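# Place thin-walled cover from holder over module on base

## Task

Lift the cover out of its holder and set it on the base plate so it sits over the module. The cover's walls are thin and must not be dented; anything beyond the slightest dent means failure. The cover must stay in place by itself at the end, not only because the robot is holding it.

## Robot and tools

Robot: one arm with a two-finger parallel gripper. The fingers point along the gripper's +z axis and close along its y axis. A flat block sticks out roughly 9 cm toward the gripper's +x side and turns with it, so watch its clearance. The reported end_effector_position is the spot between the pads when closed; closed fingertips reach about 19 mm past it, fully open about 6 mm. Closing pushes the fingertips about 13 mm farther from the arm, so leave that gap above a surface.

Frames: the scene frame has its origin on the table top under the arm base, +z up, +y to the left when looking along +x. Results give the gripper position in metres, orientation as quaternion wxyz, and velocities in m/s and rad/s in this frame. Motion commands, though, use the gripper's own axes.

The 9-number row (one list, single arm), each value in [-1, 1]: dx, dy, dz, rx, ry, rz, position, force_limit, speed. The first six are an offset, not an absolute pose, expressed in the gripper's own axes and measured from the gripper pose in the latest result that shows it (before any such result in the scene, and for later calls within one reply, from where the robot is as the action starts). Scale: 1.0 equals 0.6 m for dx/dy/dz and 180 degrees for the rotation; rx, ry, rz form a single rotation vector. Every row in an action counts from that same reference, not from the row before. Zero offsets pull the robot back to the reference; they are not a pause. Gripper numbers are absolute: position +1 fully open (85 mm), about -0.8 pads touching, -1 closes until blocked. force_limit sets pad force (on a 40 mm object after a slow close roughly 20 N at -1, 128 N at 0, 235 N at +1). speed sets finger speed (about 20, 85, 150 mm/s at -1, 0, +1); faster closes add a few N. For a thin-walled cover, use low force_limit and slow speed.

Tools:
- execute_actions with "actions": empty list just reports state (with pictures); one item {"rows": [...], "steps": n} runs up to 15 rows, one per 1/30 s control step, last row repeated if rows are fewer than steps (default 15, at least 12); or {"steps": n} waits up to 300 steps counted from the previous result, reply time included. Optional "pictures": true. A refused call sends nothing.
- move: "target" is one 9-number row as above. The gripper follows a straight path for 0.5 to 10 s (cut off at 10 s), taking the shorter rotation. "speed" in m/s, 0.002 to 0.5, default 0.25 (rotation capped at twice that in rad/s); actual speed may overshoot, especially near full reach. Finger values are sent at the start. Optional "stop_force" in N, 5 to 24: the path stops when the wrist sensor sees that much added push against the motion for 2 steps, then backs up 2 steps and holds. Only reliable with very slow speed and no rotation; the gripper may still press up to about twice that briefly. Omit it when moving away from something you touch. It is refused in the first 0.2 s of a scene. The result adds a "move:" line: done, contact, held, off_target, moving or fault, plus active limits (paced = clipped pose, held = some steps blocked) and distance to target.
- wait: "seconds" 0 to 10; nothing new is sent.
- zoom_image: "camera" one of cam_high, cam_low, cam_wrist; "region" [x0, y0, x1, y1] pixels, max 504 by 504, of that camera's latest image (each 896x504).
- finished_scene: "scene" is the current scene number; ends and grades it irreversibly.

Result lines: state with pose and velocities; "Wrist force"/"Wrist torque" in the gripper's axes (noisy, offset up to ~3.5 N, saturating near 30 N, "no reading" is harmless); "Hand target" appears only when no steps are pending; "pose unreachable" and HELD mean the clearance check altered or blocked commands. object_status: 0 moving, 1 blocked while opening, 2 blocked while closing (a grip), 3 reached commanded position or pads met. position_measured counts: 3 open, ~78 = 60 mm, ~130 = 40 mm, ~180 = 20 mm, ~230 pads touching. Fingers only accept new force_limit/speed after a position change of at least 0.01; to loosen a grip, open first. Grips that slip re-close automatically unless force_limit was -1.

Timing: each action's result arrives 12 steps early; those steps run during your next reply. Per step the commanded pose is clipped to within 100 mm and 16 degrees of the measured one, and arm motion lags commands by about 0.17 s, so large moves may need several calls; check the reported pose.

Avoid: dropping or knocking anything off the table; hard contact (the arm is stiff, so pressing even slightly past contact can fault; 150 N outside force or joint torque over its limit stops the arm for 10 s); squeezing or striking the cover's walls; leaving the cover supported only by the gripper; holding loads long (motor heat warning at 70 °C, brake stop at 85 °C). Loose objects may occasionally get nudged. Load limits (N m): shoulder pan 51.3, shoulder lift 51.3, elbow 26.6, wrists 8.55 each.

Each tool is called after ">>>" in YAML: its name, and indented under it one key for each argument.

## Session

>>> execute_actions:
  actions: []

Scene clock: 0.00 s of 5600.00 s.
end_effector_position=(+0.3854, +0.2653, +0.2478) position_measured=3 object_status=3 end_effector_quat_wxyz=(+0.016, +0.481, +0.877, +0.020) end_effector_velocity=(-0.000, -0.000, +0.000) end_effector_angular_velocity=(-0.001, -0.000, +0.001)
Joint positions: [ 0.923 -1.058  0.696 -1.38  -1.989  1.674]
Joint velocities: [ 0.    -0.001  0.001  0.001 -0.001 -0.   ]
Motor temperatures (°C, as the motors report them): [24 28 30 32 35 39]
Wrist force (N, on the end effector, along its own x y z axes, offset not removed): no reading
Wrist torque (N m, same axes, about the end effector's origin, offset not removed): no reading
Hand target: +0.385, +0.265, +0.248; +0.016, +0.481, +0.877, +0.020

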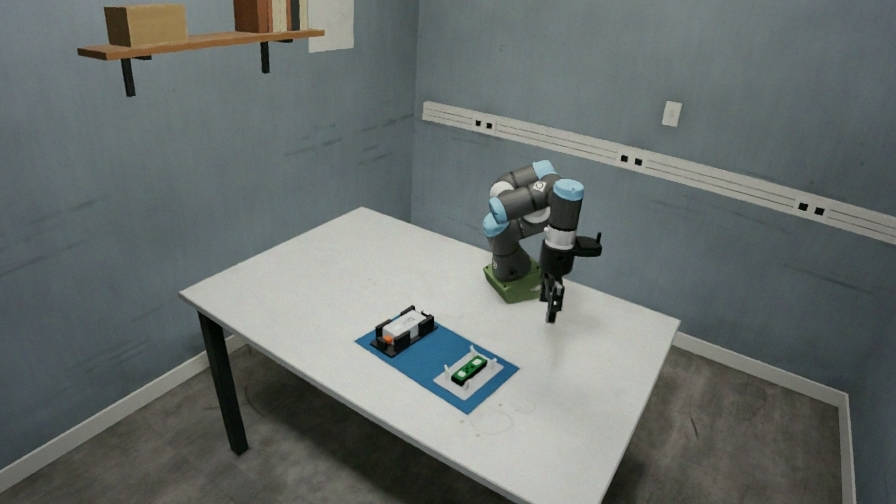

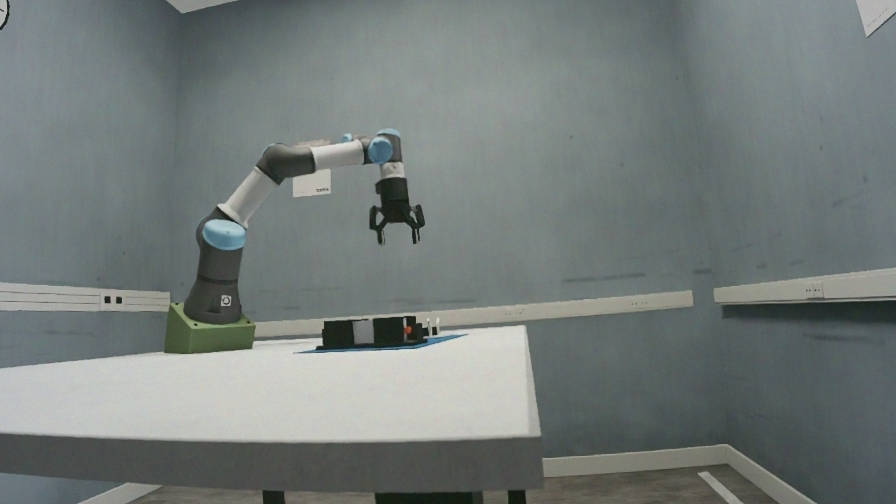

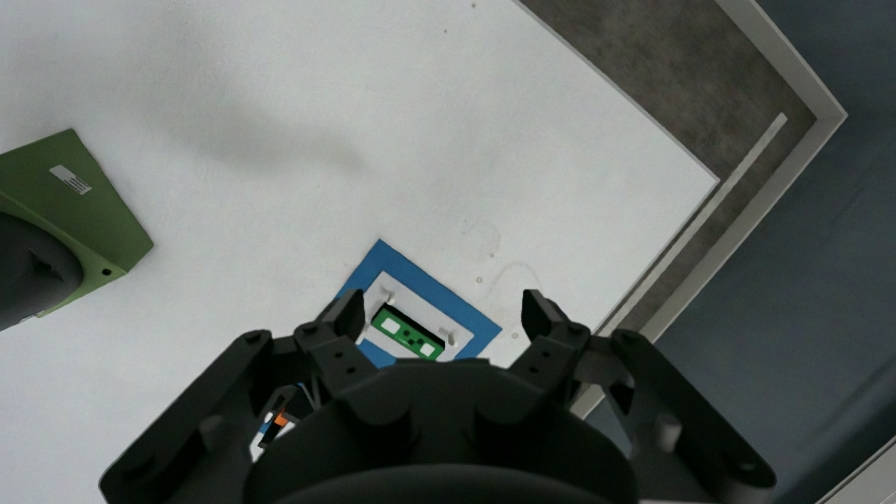

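>>> zoom_image:
  camera: "cam_high"
  region: [345, 295, 535, 420]

>>> zoom_image:
  camera: "cam_low"
  region: [290, 300, 480, 365]

Region (345, 295, 535, 420) of cam_high's 896x504 image, scaled by 2.653, with more detail than that image has; it fills the top 332 rows of this view, and the rest is white.

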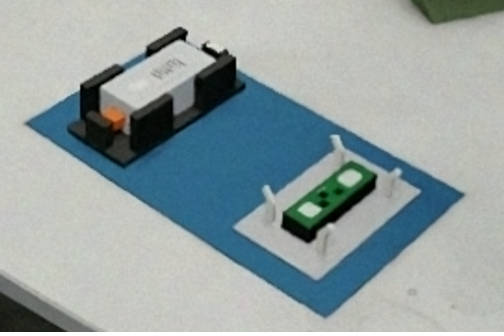

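Region (290, 300, 480, 365) of cam_low's 896x504 image, scaled by 2.653, with more detail than that image has; it fills the top 172 rows of this view, and the rest is white.

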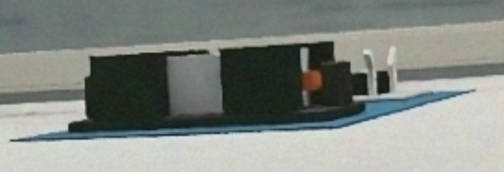

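>>> move:
  target: [-0.577,-0.262,0.075,0.013,0.0105,-0.319,1,-1,0]
  speed: 0.4

>>> zoom_image:
  camera: "cam_wrist"
  region: [300, 150, 800, 400]

Scene clock: 3.90 s of 5600.00 s.
end_effector_position=(+0.4410, -0.1098, +0.1980) position_measured=3 object_status=3 end_effector_quat_wxyz=(-0.000, +0.001, +1.000, -0.001) end_effector_velocity=(+0.000, -0.001, -0.001) end_effector_angular_velocity=(+0.010, +0.001, +0.006)
Joint positions: [-0.29  -1.658  1.243 -1.574 -1.609 -0.503]
Joint velocities: [-0.012  0.002 -0.007  0.009  0.014 -0.017]
Motor temperatures (°C, as the motors report them): [24 28 30 32 35 39]
Wrist force (N, on the end effector, along its own x y z axes, offset not removed): [-0.6 0.4 2.2]
Wrist torque (N m, same axes, about the end effector's origin, offset not removed): [0.21 0.08 -0.02]
Hand target: +0.441, -0.110, +0.198; -0.000, +0.000, +1.000, -0.000
Off the commanded pose: 0.001 m, 0 deg.
Kept back: nothing.
move: done
camera_calibration (this result's frames):
cam_wrist: T_world_to_cam=[[-0.00747825, 0.999817, 0.0176284, 0.105569], [0.96164, 0.0023563, 0.274303, -0.448709], [0.274212, 0.0190035, -0.961482, 0.222423], [0, 0, 0, 1]] pos_world=[0.371295, -0.108719, 0.335077]

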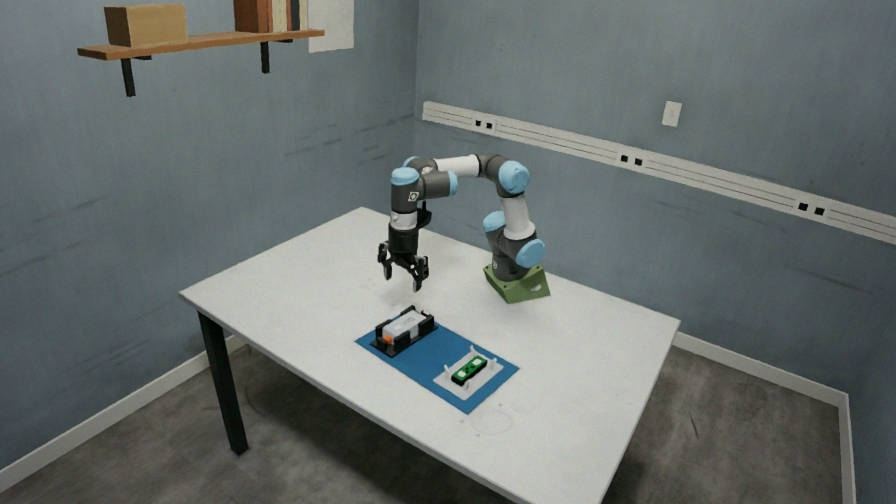

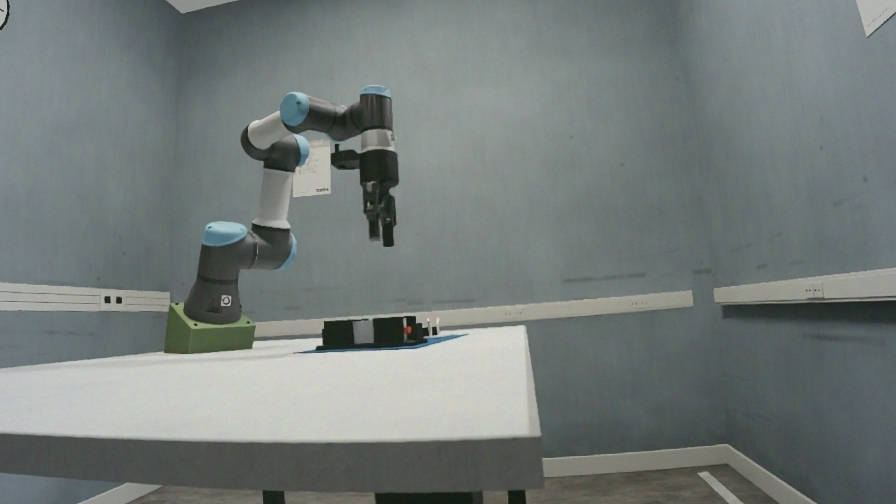

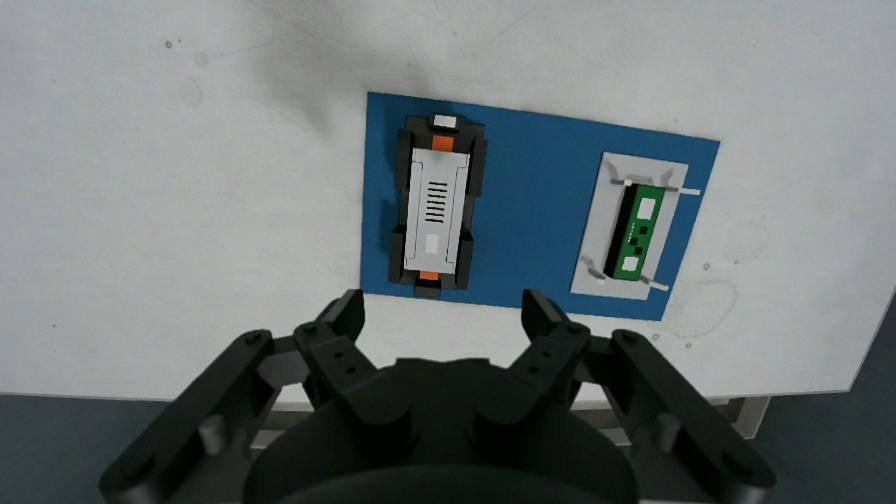

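Region (300, 150, 800, 400) of cam_wrist's 896x504 image, scaled by 1.008, with more detail than that image has.

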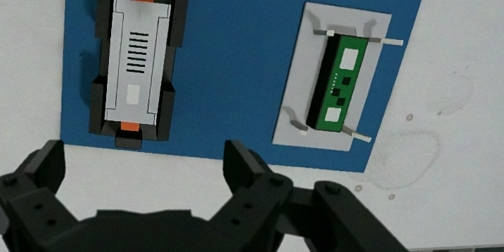

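>>> move:
  target: [0.044,-0.0075,0.18,0,0,0.032,1,-1,0]

>>> zoom_image:
  camera: "cam_low"
  region: [290, 240, 480, 365]

Scene clock: 5.33 s of 5600.00 s.
end_effector_position=(+0.4147, -0.1144, +0.0901) position_measured=3 object_status=3 end_effector_quat_wxyz=(-0.000, +0.051, +0.999, -0.001) end_effector_velocity=(+0.000, -0.000, -0.002) end_effector_angular_velocity=(-0.003, -0.006, +0.001)
Joint positions: [-0.365 -1.665  1.761 -2.085 -1.578 -0.472]
Joint velocities: [-0.001 -0.     0.012 -0.018  0.001 -0.002]
Motor temperatures (°C, as the motors report them): [24 28 30 32 35 39]
Wrist force (N, on the end effector, along its own x y z axes, offset not removed): [0.2 0.5 0.0]
Wrist torque (N m, same axes, about the end effector's origin, offset not removed): [0.09 -0.03 0.06]
Hand target: +0.415, -0.114, +0.090; -0.000, +0.051, +0.999, -0.001
Off the commanded pose: 0.000 m, 0 deg.
Kept back: nothing.
move: done
camera_calibration (this result's frames):
cam_wrist: T_world_to_cam=[[0.0928746, 0.995518, 0.0178555, 0.0697083], [0.957171, -0.0942073, 0.273769, -0.40292], [0.274224, -0.00833545, -0.96163, 0.122892], [0, 0, 0, 1]] pos_world=[0.345489, -0.106329, 0.227239]

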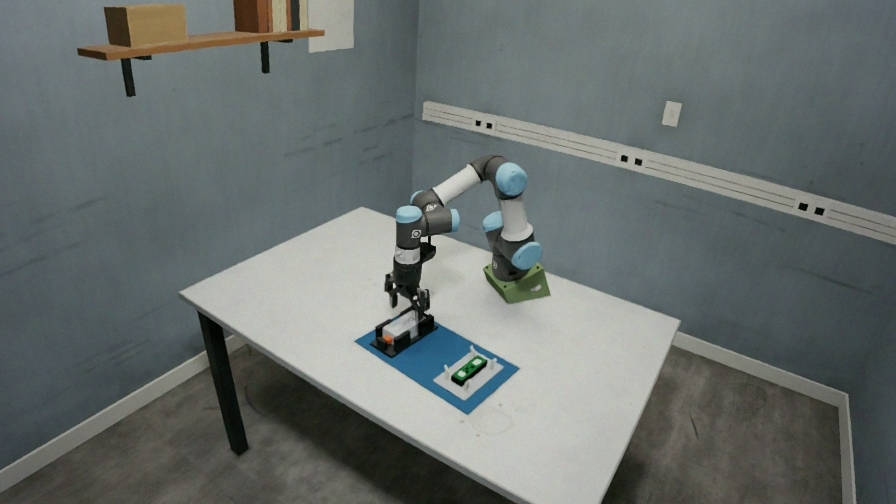

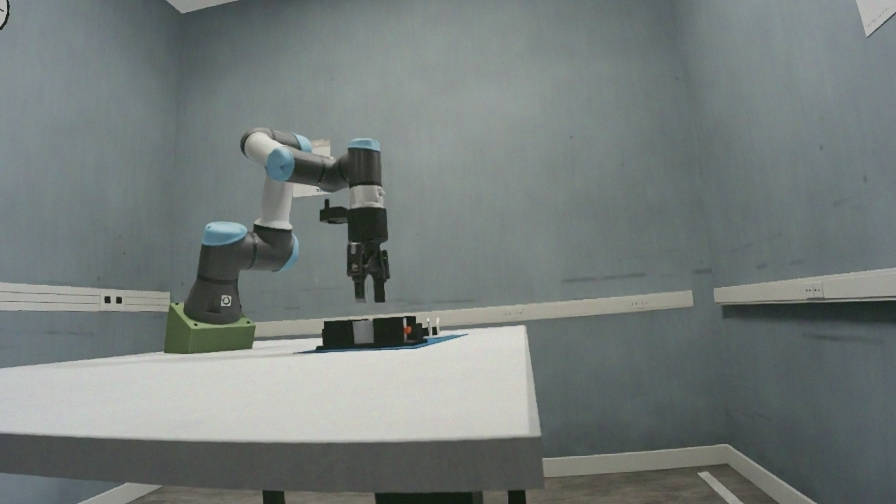

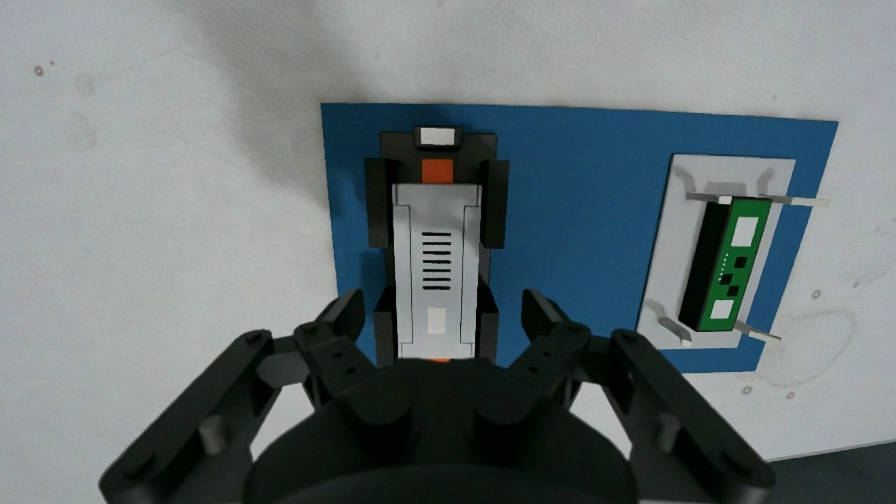

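Region (290, 240, 480, 365) of cam_low's 896x504 image, scaled by 2.653, with more detail than that image has; it fills the top 332 rows of this view, and the rest is white.

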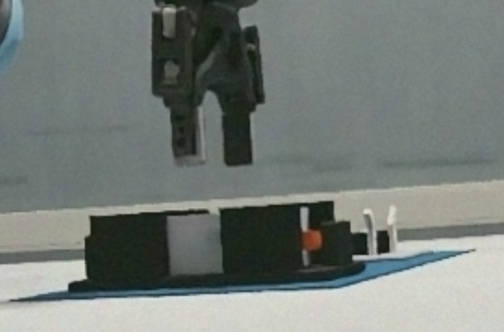

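>>> move:
  target: [0,-0.004,0.088,0,0,0.004,0.65,-1,0]
  speed: 0.1

>>> zoom_image:
  camera: "cam_wrist"
  region: [290, 150, 590, 400]

Scene clock: 6.73 s of 5600.00 s.
end_effector_position=(+0.4144, -0.1168, +0.0375) position_measured=47 object_status=3 end_effector_quat_wxyz=(-0.000, +0.057, +0.998, -0.001) end_effector_velocity=(+0.000, -0.000, -0.002) end_effector_angular_velocity=(-0.000, +0.000, +0.001)
Joint positions: [-0.374 -1.534  1.863 -2.318 -1.575 -0.467]
Joint velocities: [ 0.     0.007  0.003 -0.01  -0.    -0.001]
Motor temperatures (°C, as the motors report them): [24 28 30 32 35 39]
Wrist force (N, on the end effector, along its own x y z axes, offset not removed): [-2.0 0.1 1.1]
Wrist torque (N m, same axes, about the end effector's origin, offset not removed): [0.09 0.28 -0.02]
Hand target: +0.414, -0.117, +0.037; -0.000, +0.057, +0.998, -0.001
Off the commanded pose: 0.000 m, 0 deg.
Kept back: nothing.
move: done
camera_calibration (this result's frames):
cam_wrist: T_world_to_cam=[[0.105447, 0.994263, 0.0179555, 0.0677441], [0.955922, -0.106323, 0.273694, -0.389386], [0.274032, -0.011696, -0.961649, 0.0720488], [0, 0, 0, 1]] pos_world=[0.345335, -0.107913, 0.174642]

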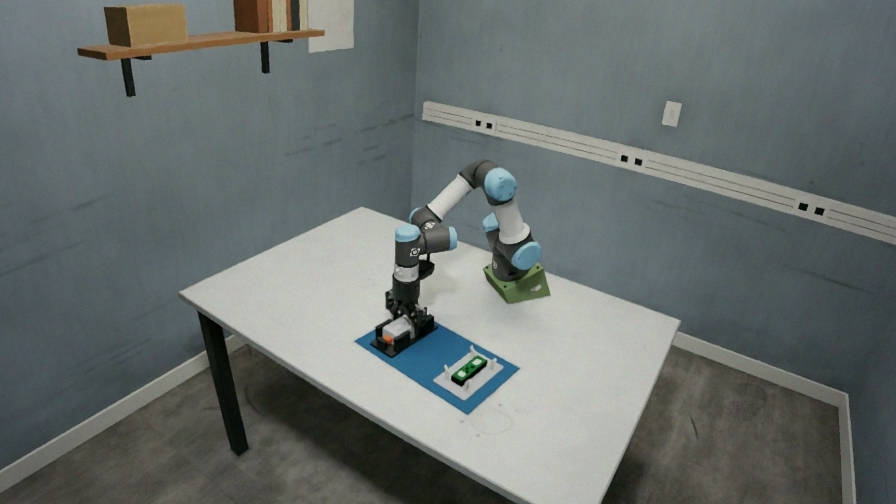

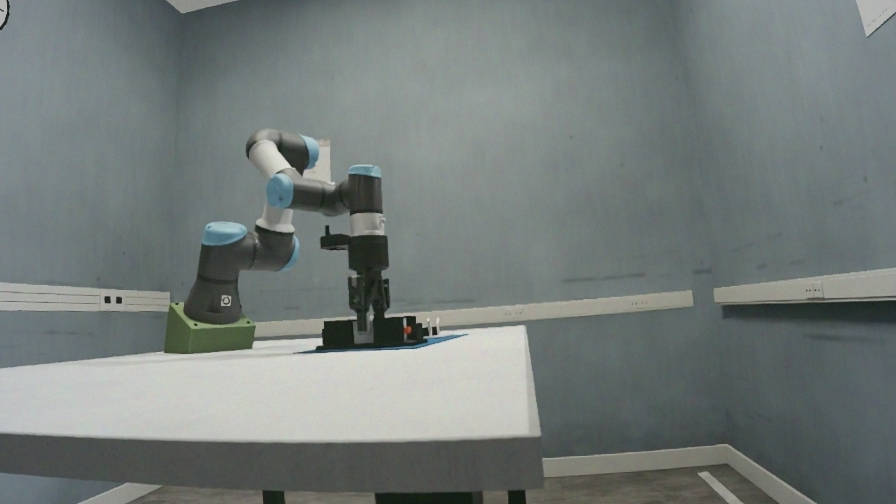

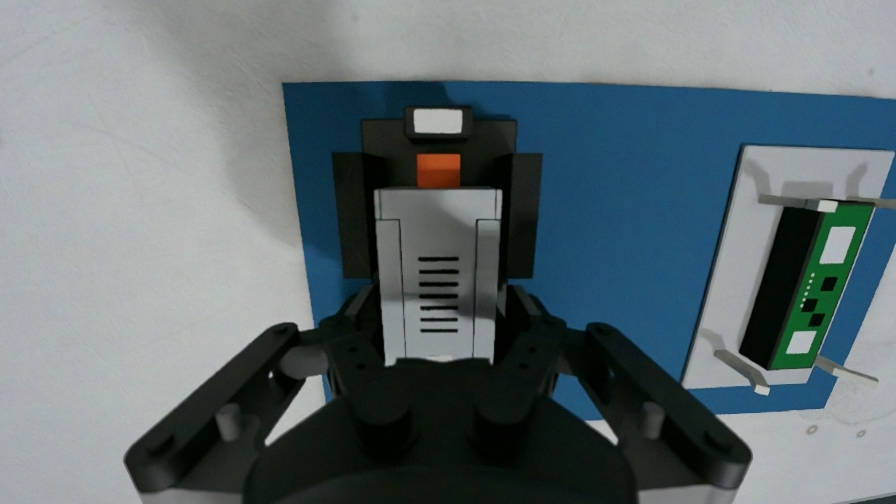

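Region (290, 150, 590, 400) of cam_wrist's 896x504 image, scaled by 1.680, with more detail than that image has.

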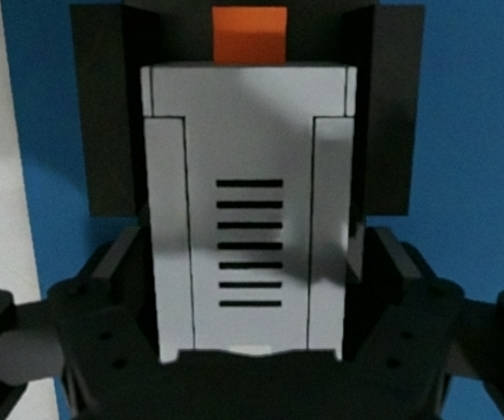

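>>> move:
  target: [0,-0.0025,0,0,0,0,-1,-1,-1]

Scene clock: 9.53 s of 5600.00 s.
end_effector_position=(+0.4143, -0.1184, +0.0376) position_measured=100 object_status=2 end_effector_quat_wxyz=(-0.000, +0.057, +0.998, -0.001) end_effector_velocity=(+0.000, +0.000, +0.000) end_effector_angular_velocity=(-0.000, -0.001, +0.001)
Joint positions: [-0.379 -1.535  1.862 -2.317 -1.573 -0.472]
Joint velocities: [-0.    -0.001  0.001 -0.001  0.    -0.001]
Motor temperatures (°C, as the motors report them): [24 28 30 32 35 39]
Wrist force (N, on the end effector, along its own x y z axes, offset not removed): [0.0 -3.4 -4.4]
Wrist torque (N m, same axes, about the end effector's origin, offset not removed): [0.39 0.17 -0.18]
Hand target: +0.414, -0.118, +0.038; -0.000, +0.057, +0.998, -0.001
Off the commanded pose: 0.000 m, 0 deg.
Kept back: nothing.
move: done
camera_calibration (this result's frames):
cam_wrist: T_world_to_cam=[[0.105478, 0.994262, 0.0178418, 0.0692908], [0.955888, -0.10632, 0.273814, -0.389416], [0.27414, -0.0118266, -0.961617, 0.0720523], [0, 0, 0, 1]] pos_world=[0.345177, -0.109444, 0.174678]

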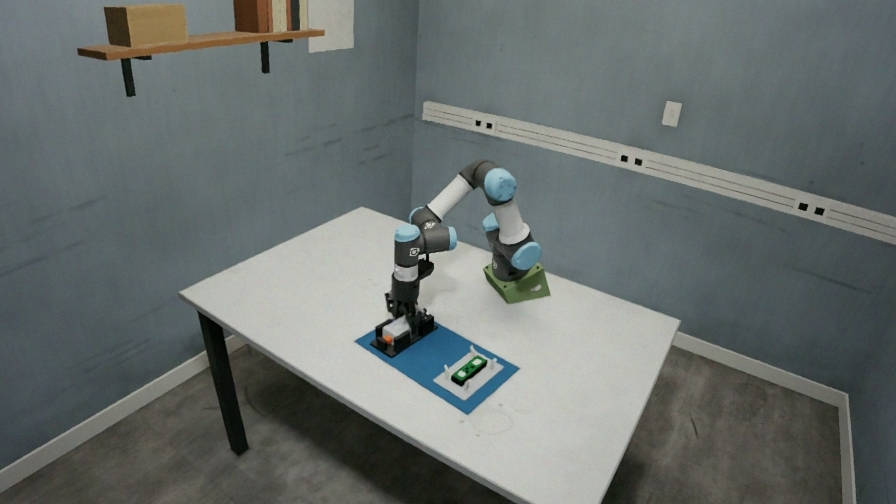

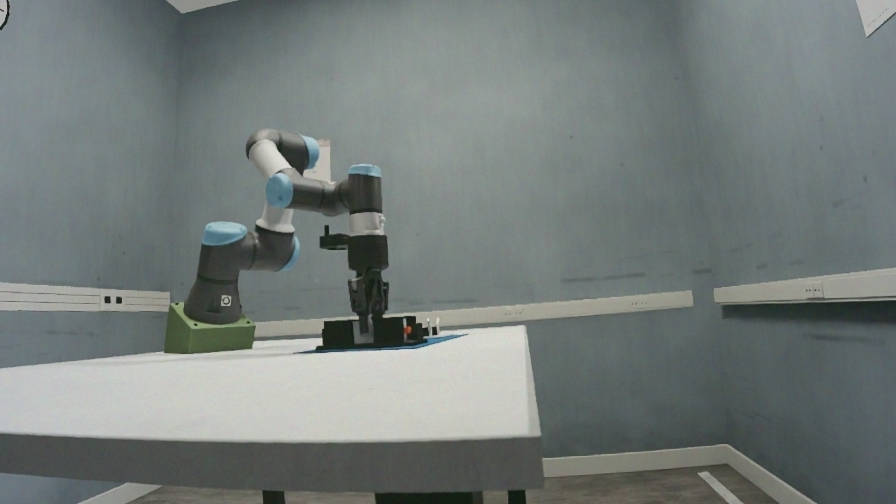

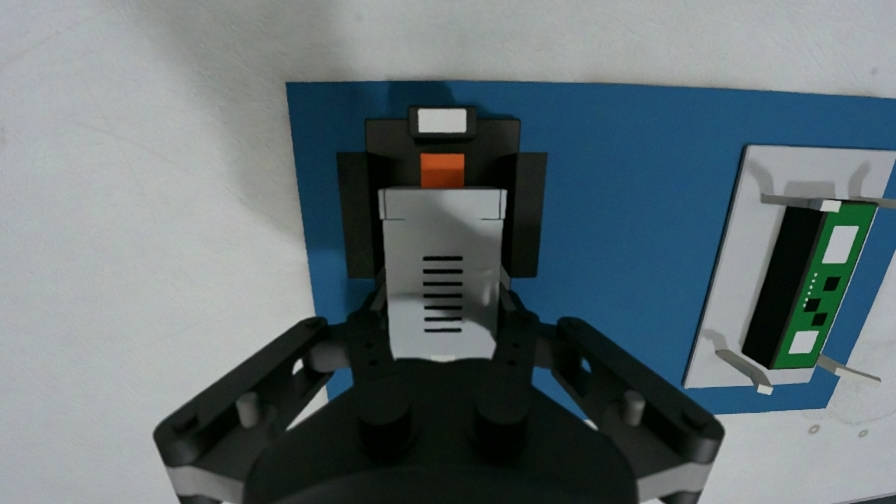

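Walls flex slightly. Test lift.

>>> move:
  target: [0,0,-0.01,0,0,0,-1,-1,-1]
  speed: 0.01

>>> zoom_image:
  camera: "cam_low"
  region: [290, 240, 480, 365]

Scene clock: 10.63 s of 5600.00 s.
end_effector_position=(+0.4143, -0.1184, +0.0434) position_measured=100 object_status=2 end_effector_quat_wxyz=(-0.000, +0.057, +0.998, -0.001) end_effector_velocity=(-0.000, -0.000, +0.002) end_effector_angular_velocity=(-0.001, +0.000, -0.001)
Joint positions: [-0.379 -1.551  1.853 -2.292 -1.573 -0.472]
Joint velocities: [-0.    -0.006 -0.004  0.009 -0.001  0.001]
Motor temperatures (°C, as the motors report them): [24 28 30 32 35 39]
Wrist force (N, on the end effector, along its own x y z axes, offset not removed): [1.7 -5.3 3.3]
Wrist torque (N m, same axes, about the end effector's origin, offset not removed): [0.22 -0.40 -0.32]
Hand target: +0.414, -0.118, +0.044; -0.000, +0.057, +0.998, -0.001
Off the commanded pose: 0.000 m, 0 deg.
Kept back: nothing.
move: done
camera_calibration (this result's frames):
cam_wrist: T_world_to_cam=[[0.105454, 0.994264, 0.0178355, 0.0691886], [0.955881, -0.106295, 0.273847, -0.391002], [0.274172, -0.0118296, -0.961608, 0.0776231], [0, 0, 0, 1]] pos_world=[0.345173, -0.109435, 0.180484]

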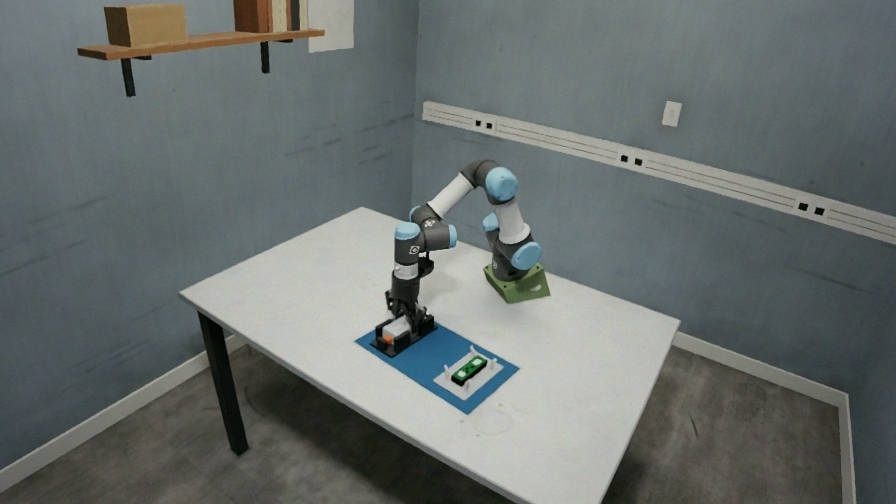

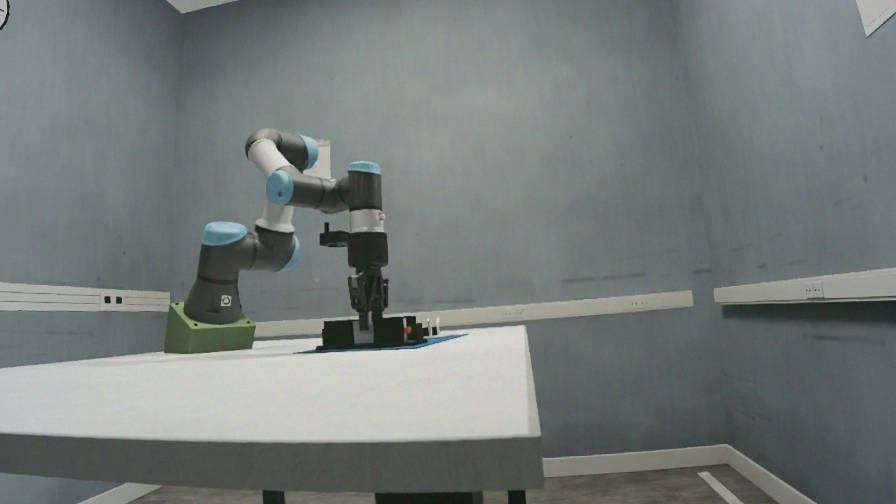

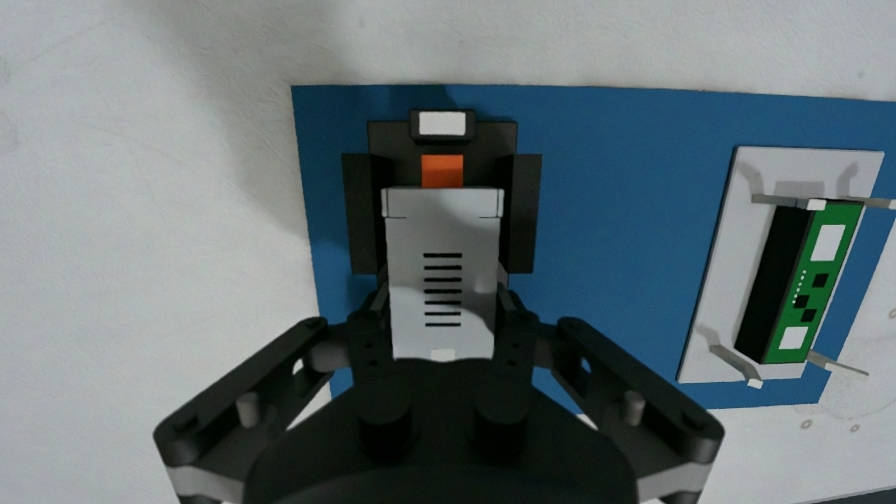

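Region (290, 240, 480, 365) of cam_low's 896x504 image, scaled by 2.653, with more detail than that image has; it fills the top 332 rows of this view, and the rest is white.

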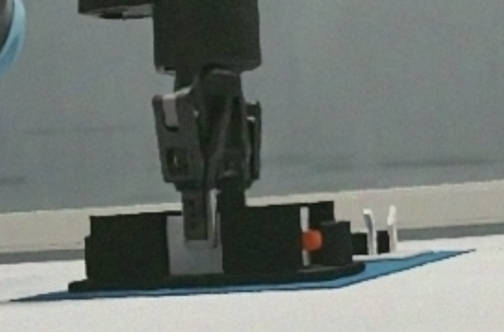

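>>> move:
  target: [0,0,0,0,0,0,0.45,-1,0]

>>> move:
  target: [0,-0.001,0.015,0,0,-0.004,0.45,-1,0]

>>> zoom_image:
  camera: "cam_wrist"
  region: [320, 90, 570, 370]

Scene clock: 11.77 s of 5600.00 s.
end_effector_position=(+0.4143, -0.1183, +0.0434) position_measured=72 object_status=3 end_effector_quat_wxyz=(-0.000, +0.057, +0.998, -0.001) end_effector_velocity=(-0.000, -0.000, -0.000) end_effector_angular_velocity=(+0.000, +0.001, -0.001)
Joint positions: [-0.379 -1.551  1.853 -2.291 -1.573 -0.472]
Joint velocities: [-0.     0.001 -0.    -0.    -0.001  0.   ]
Motor temperatures (°C, as the motors report them): [24 28 30 32 35 39]
Wrist force (N, on the end effector, along its own x y z axes, offset not removed): [-0.8 0.4 0.2]
Wrist torque (N m, same axes, about the end effector's origin, offset not removed): [0.15 0.18 0.08]
Hand target: +0.414, -0.118, +0.043; -0.000, +0.057, +0.998, -0.001
Off the commanded pose: 0.000 m, 0 deg.
Kept back: nothing.
move: done
camera_calibration (this result's frames):
cam_wrist: T_world_to_cam=[[0.105417, 0.994268, 0.0178393, 0.0691788], [0.95587, -0.10626, 0.273902, -0.391015], [0.274227, -0.0118218, -0.961592, 0.0776219], [0, 0, 0, 1]] pos_world=[0.345181, -0.109414, 0.180506]

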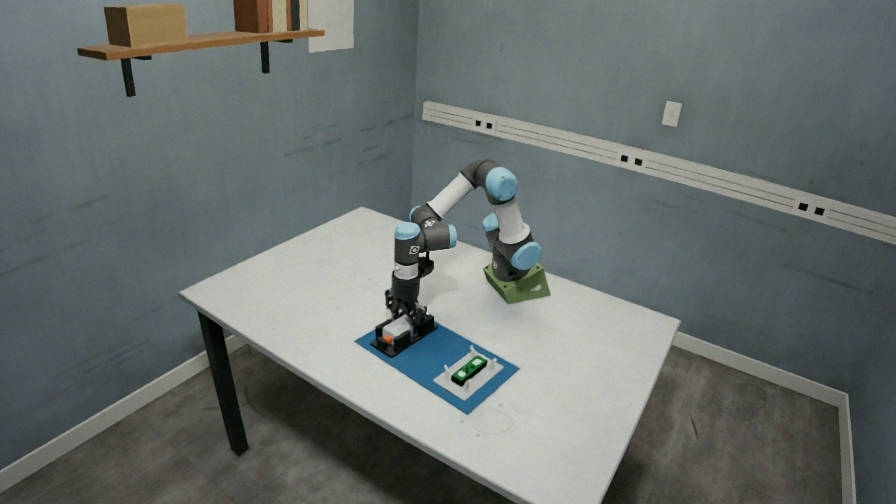

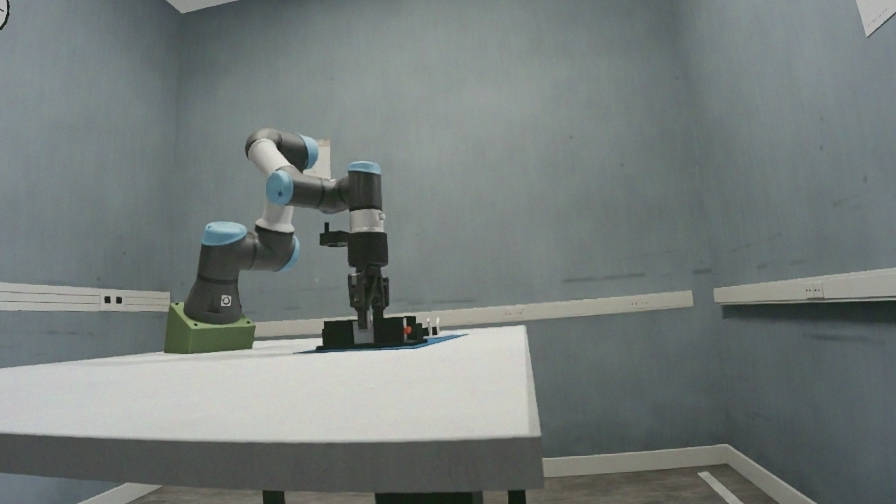

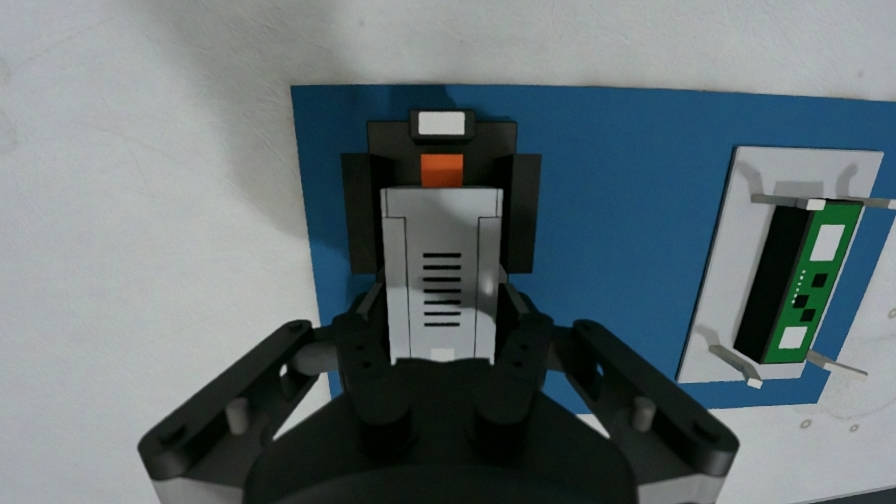

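Scene clock: 12.50 s of 5600.00 s.
end_effector_position=(+0.4142, -0.1189, +0.0346) position_measured=72 object_status=3 end_effector_quat_wxyz=(-0.000, +0.051, +0.999, -0.001) end_effector_velocity=(+0.000, -0.000, -0.002) end_effector_angular_velocity=(-0.000, -0.001, +0.002)
Joint positions: [-0.381 -1.526  1.866 -2.33  -1.572 -0.486]
Joint velocities: [-0.     0.006  0.002 -0.009  0.001 -0.002]
Motor temperatures (°C, as the motors report them): [24 28 30 32 35 39]
Wrist force (N, on the end effector, along its own x y z axes, offset not removed): [-0.5 1.9 0.4]
Wrist torque (N m, same axes, about the end effector's origin, offset not removed): [0.35 0.16 0.01]
Hand target: +0.414, -0.119, +0.034; -0.000, +0.051, +0.999, -0.001
Off the commanded pose: 0.000 m, 0 deg.
Kept back: nothing.
move: done
camera_calibration (this result's frames):
cam_wrist: T_world_to_cam=[[0.0931615, 0.995491, 0.0178692, 0.07515], [0.957126, -0.0944865, 0.273828, -0.387711], [0.274282, -0.00840712, -0.961613, 0.0695406], [0, 0, 0, 1]] pos_world=[0.345014, -0.11086, 0.171694]

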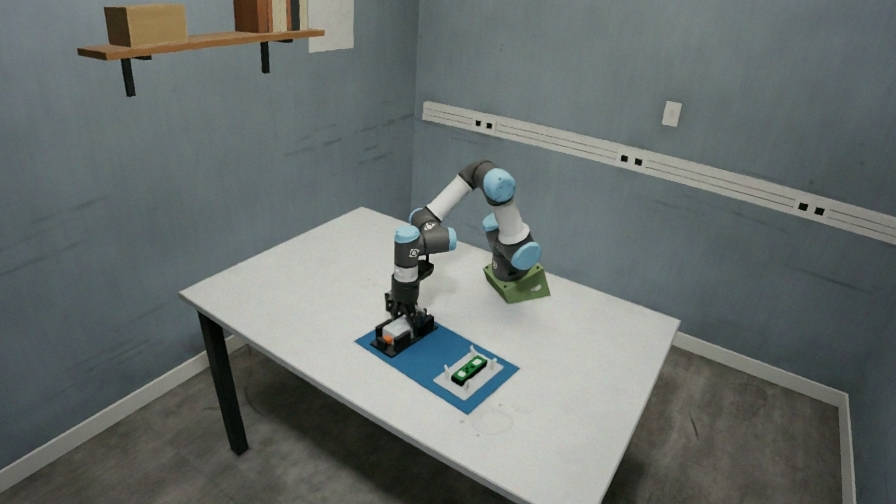

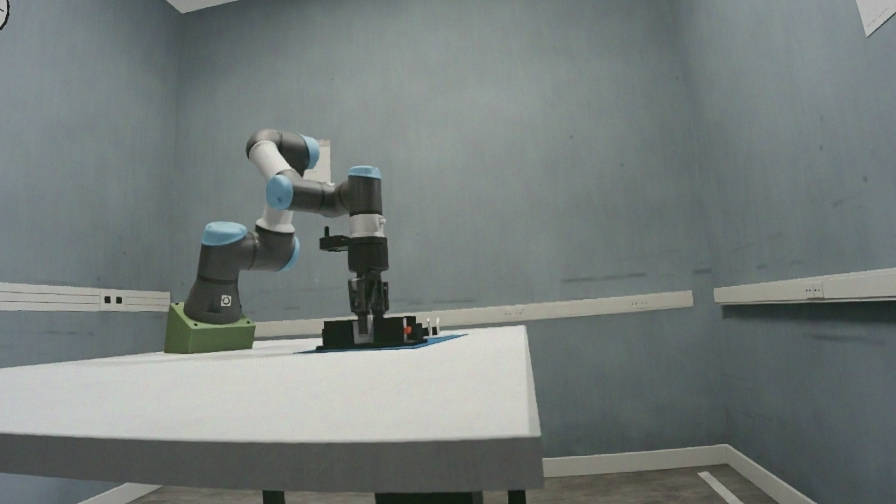

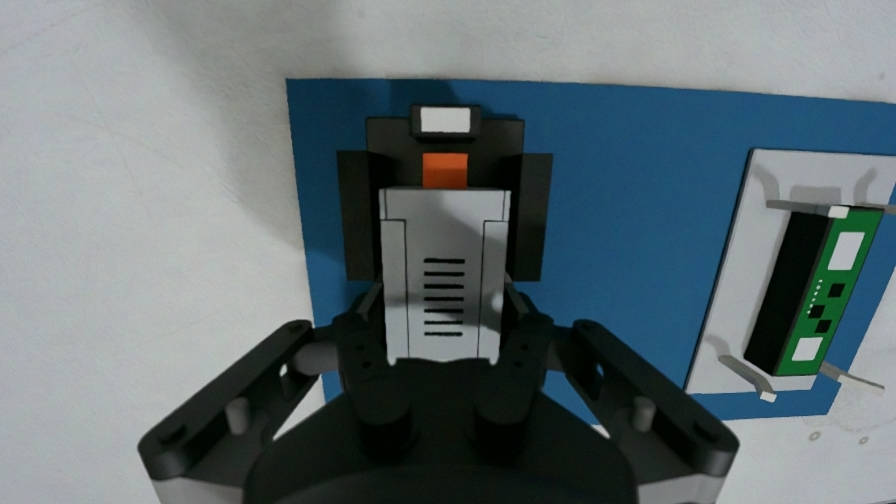

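Region (320, 90, 570, 370) of cam_wrist's 896x504 image, scaled by 1.800, with more detail than that image has; it fills the left 450 columns of this view, and the rest is white.

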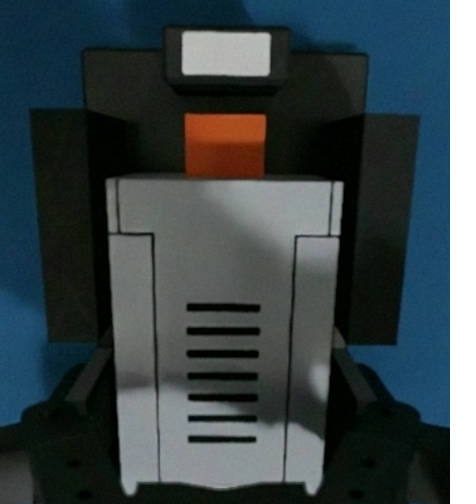

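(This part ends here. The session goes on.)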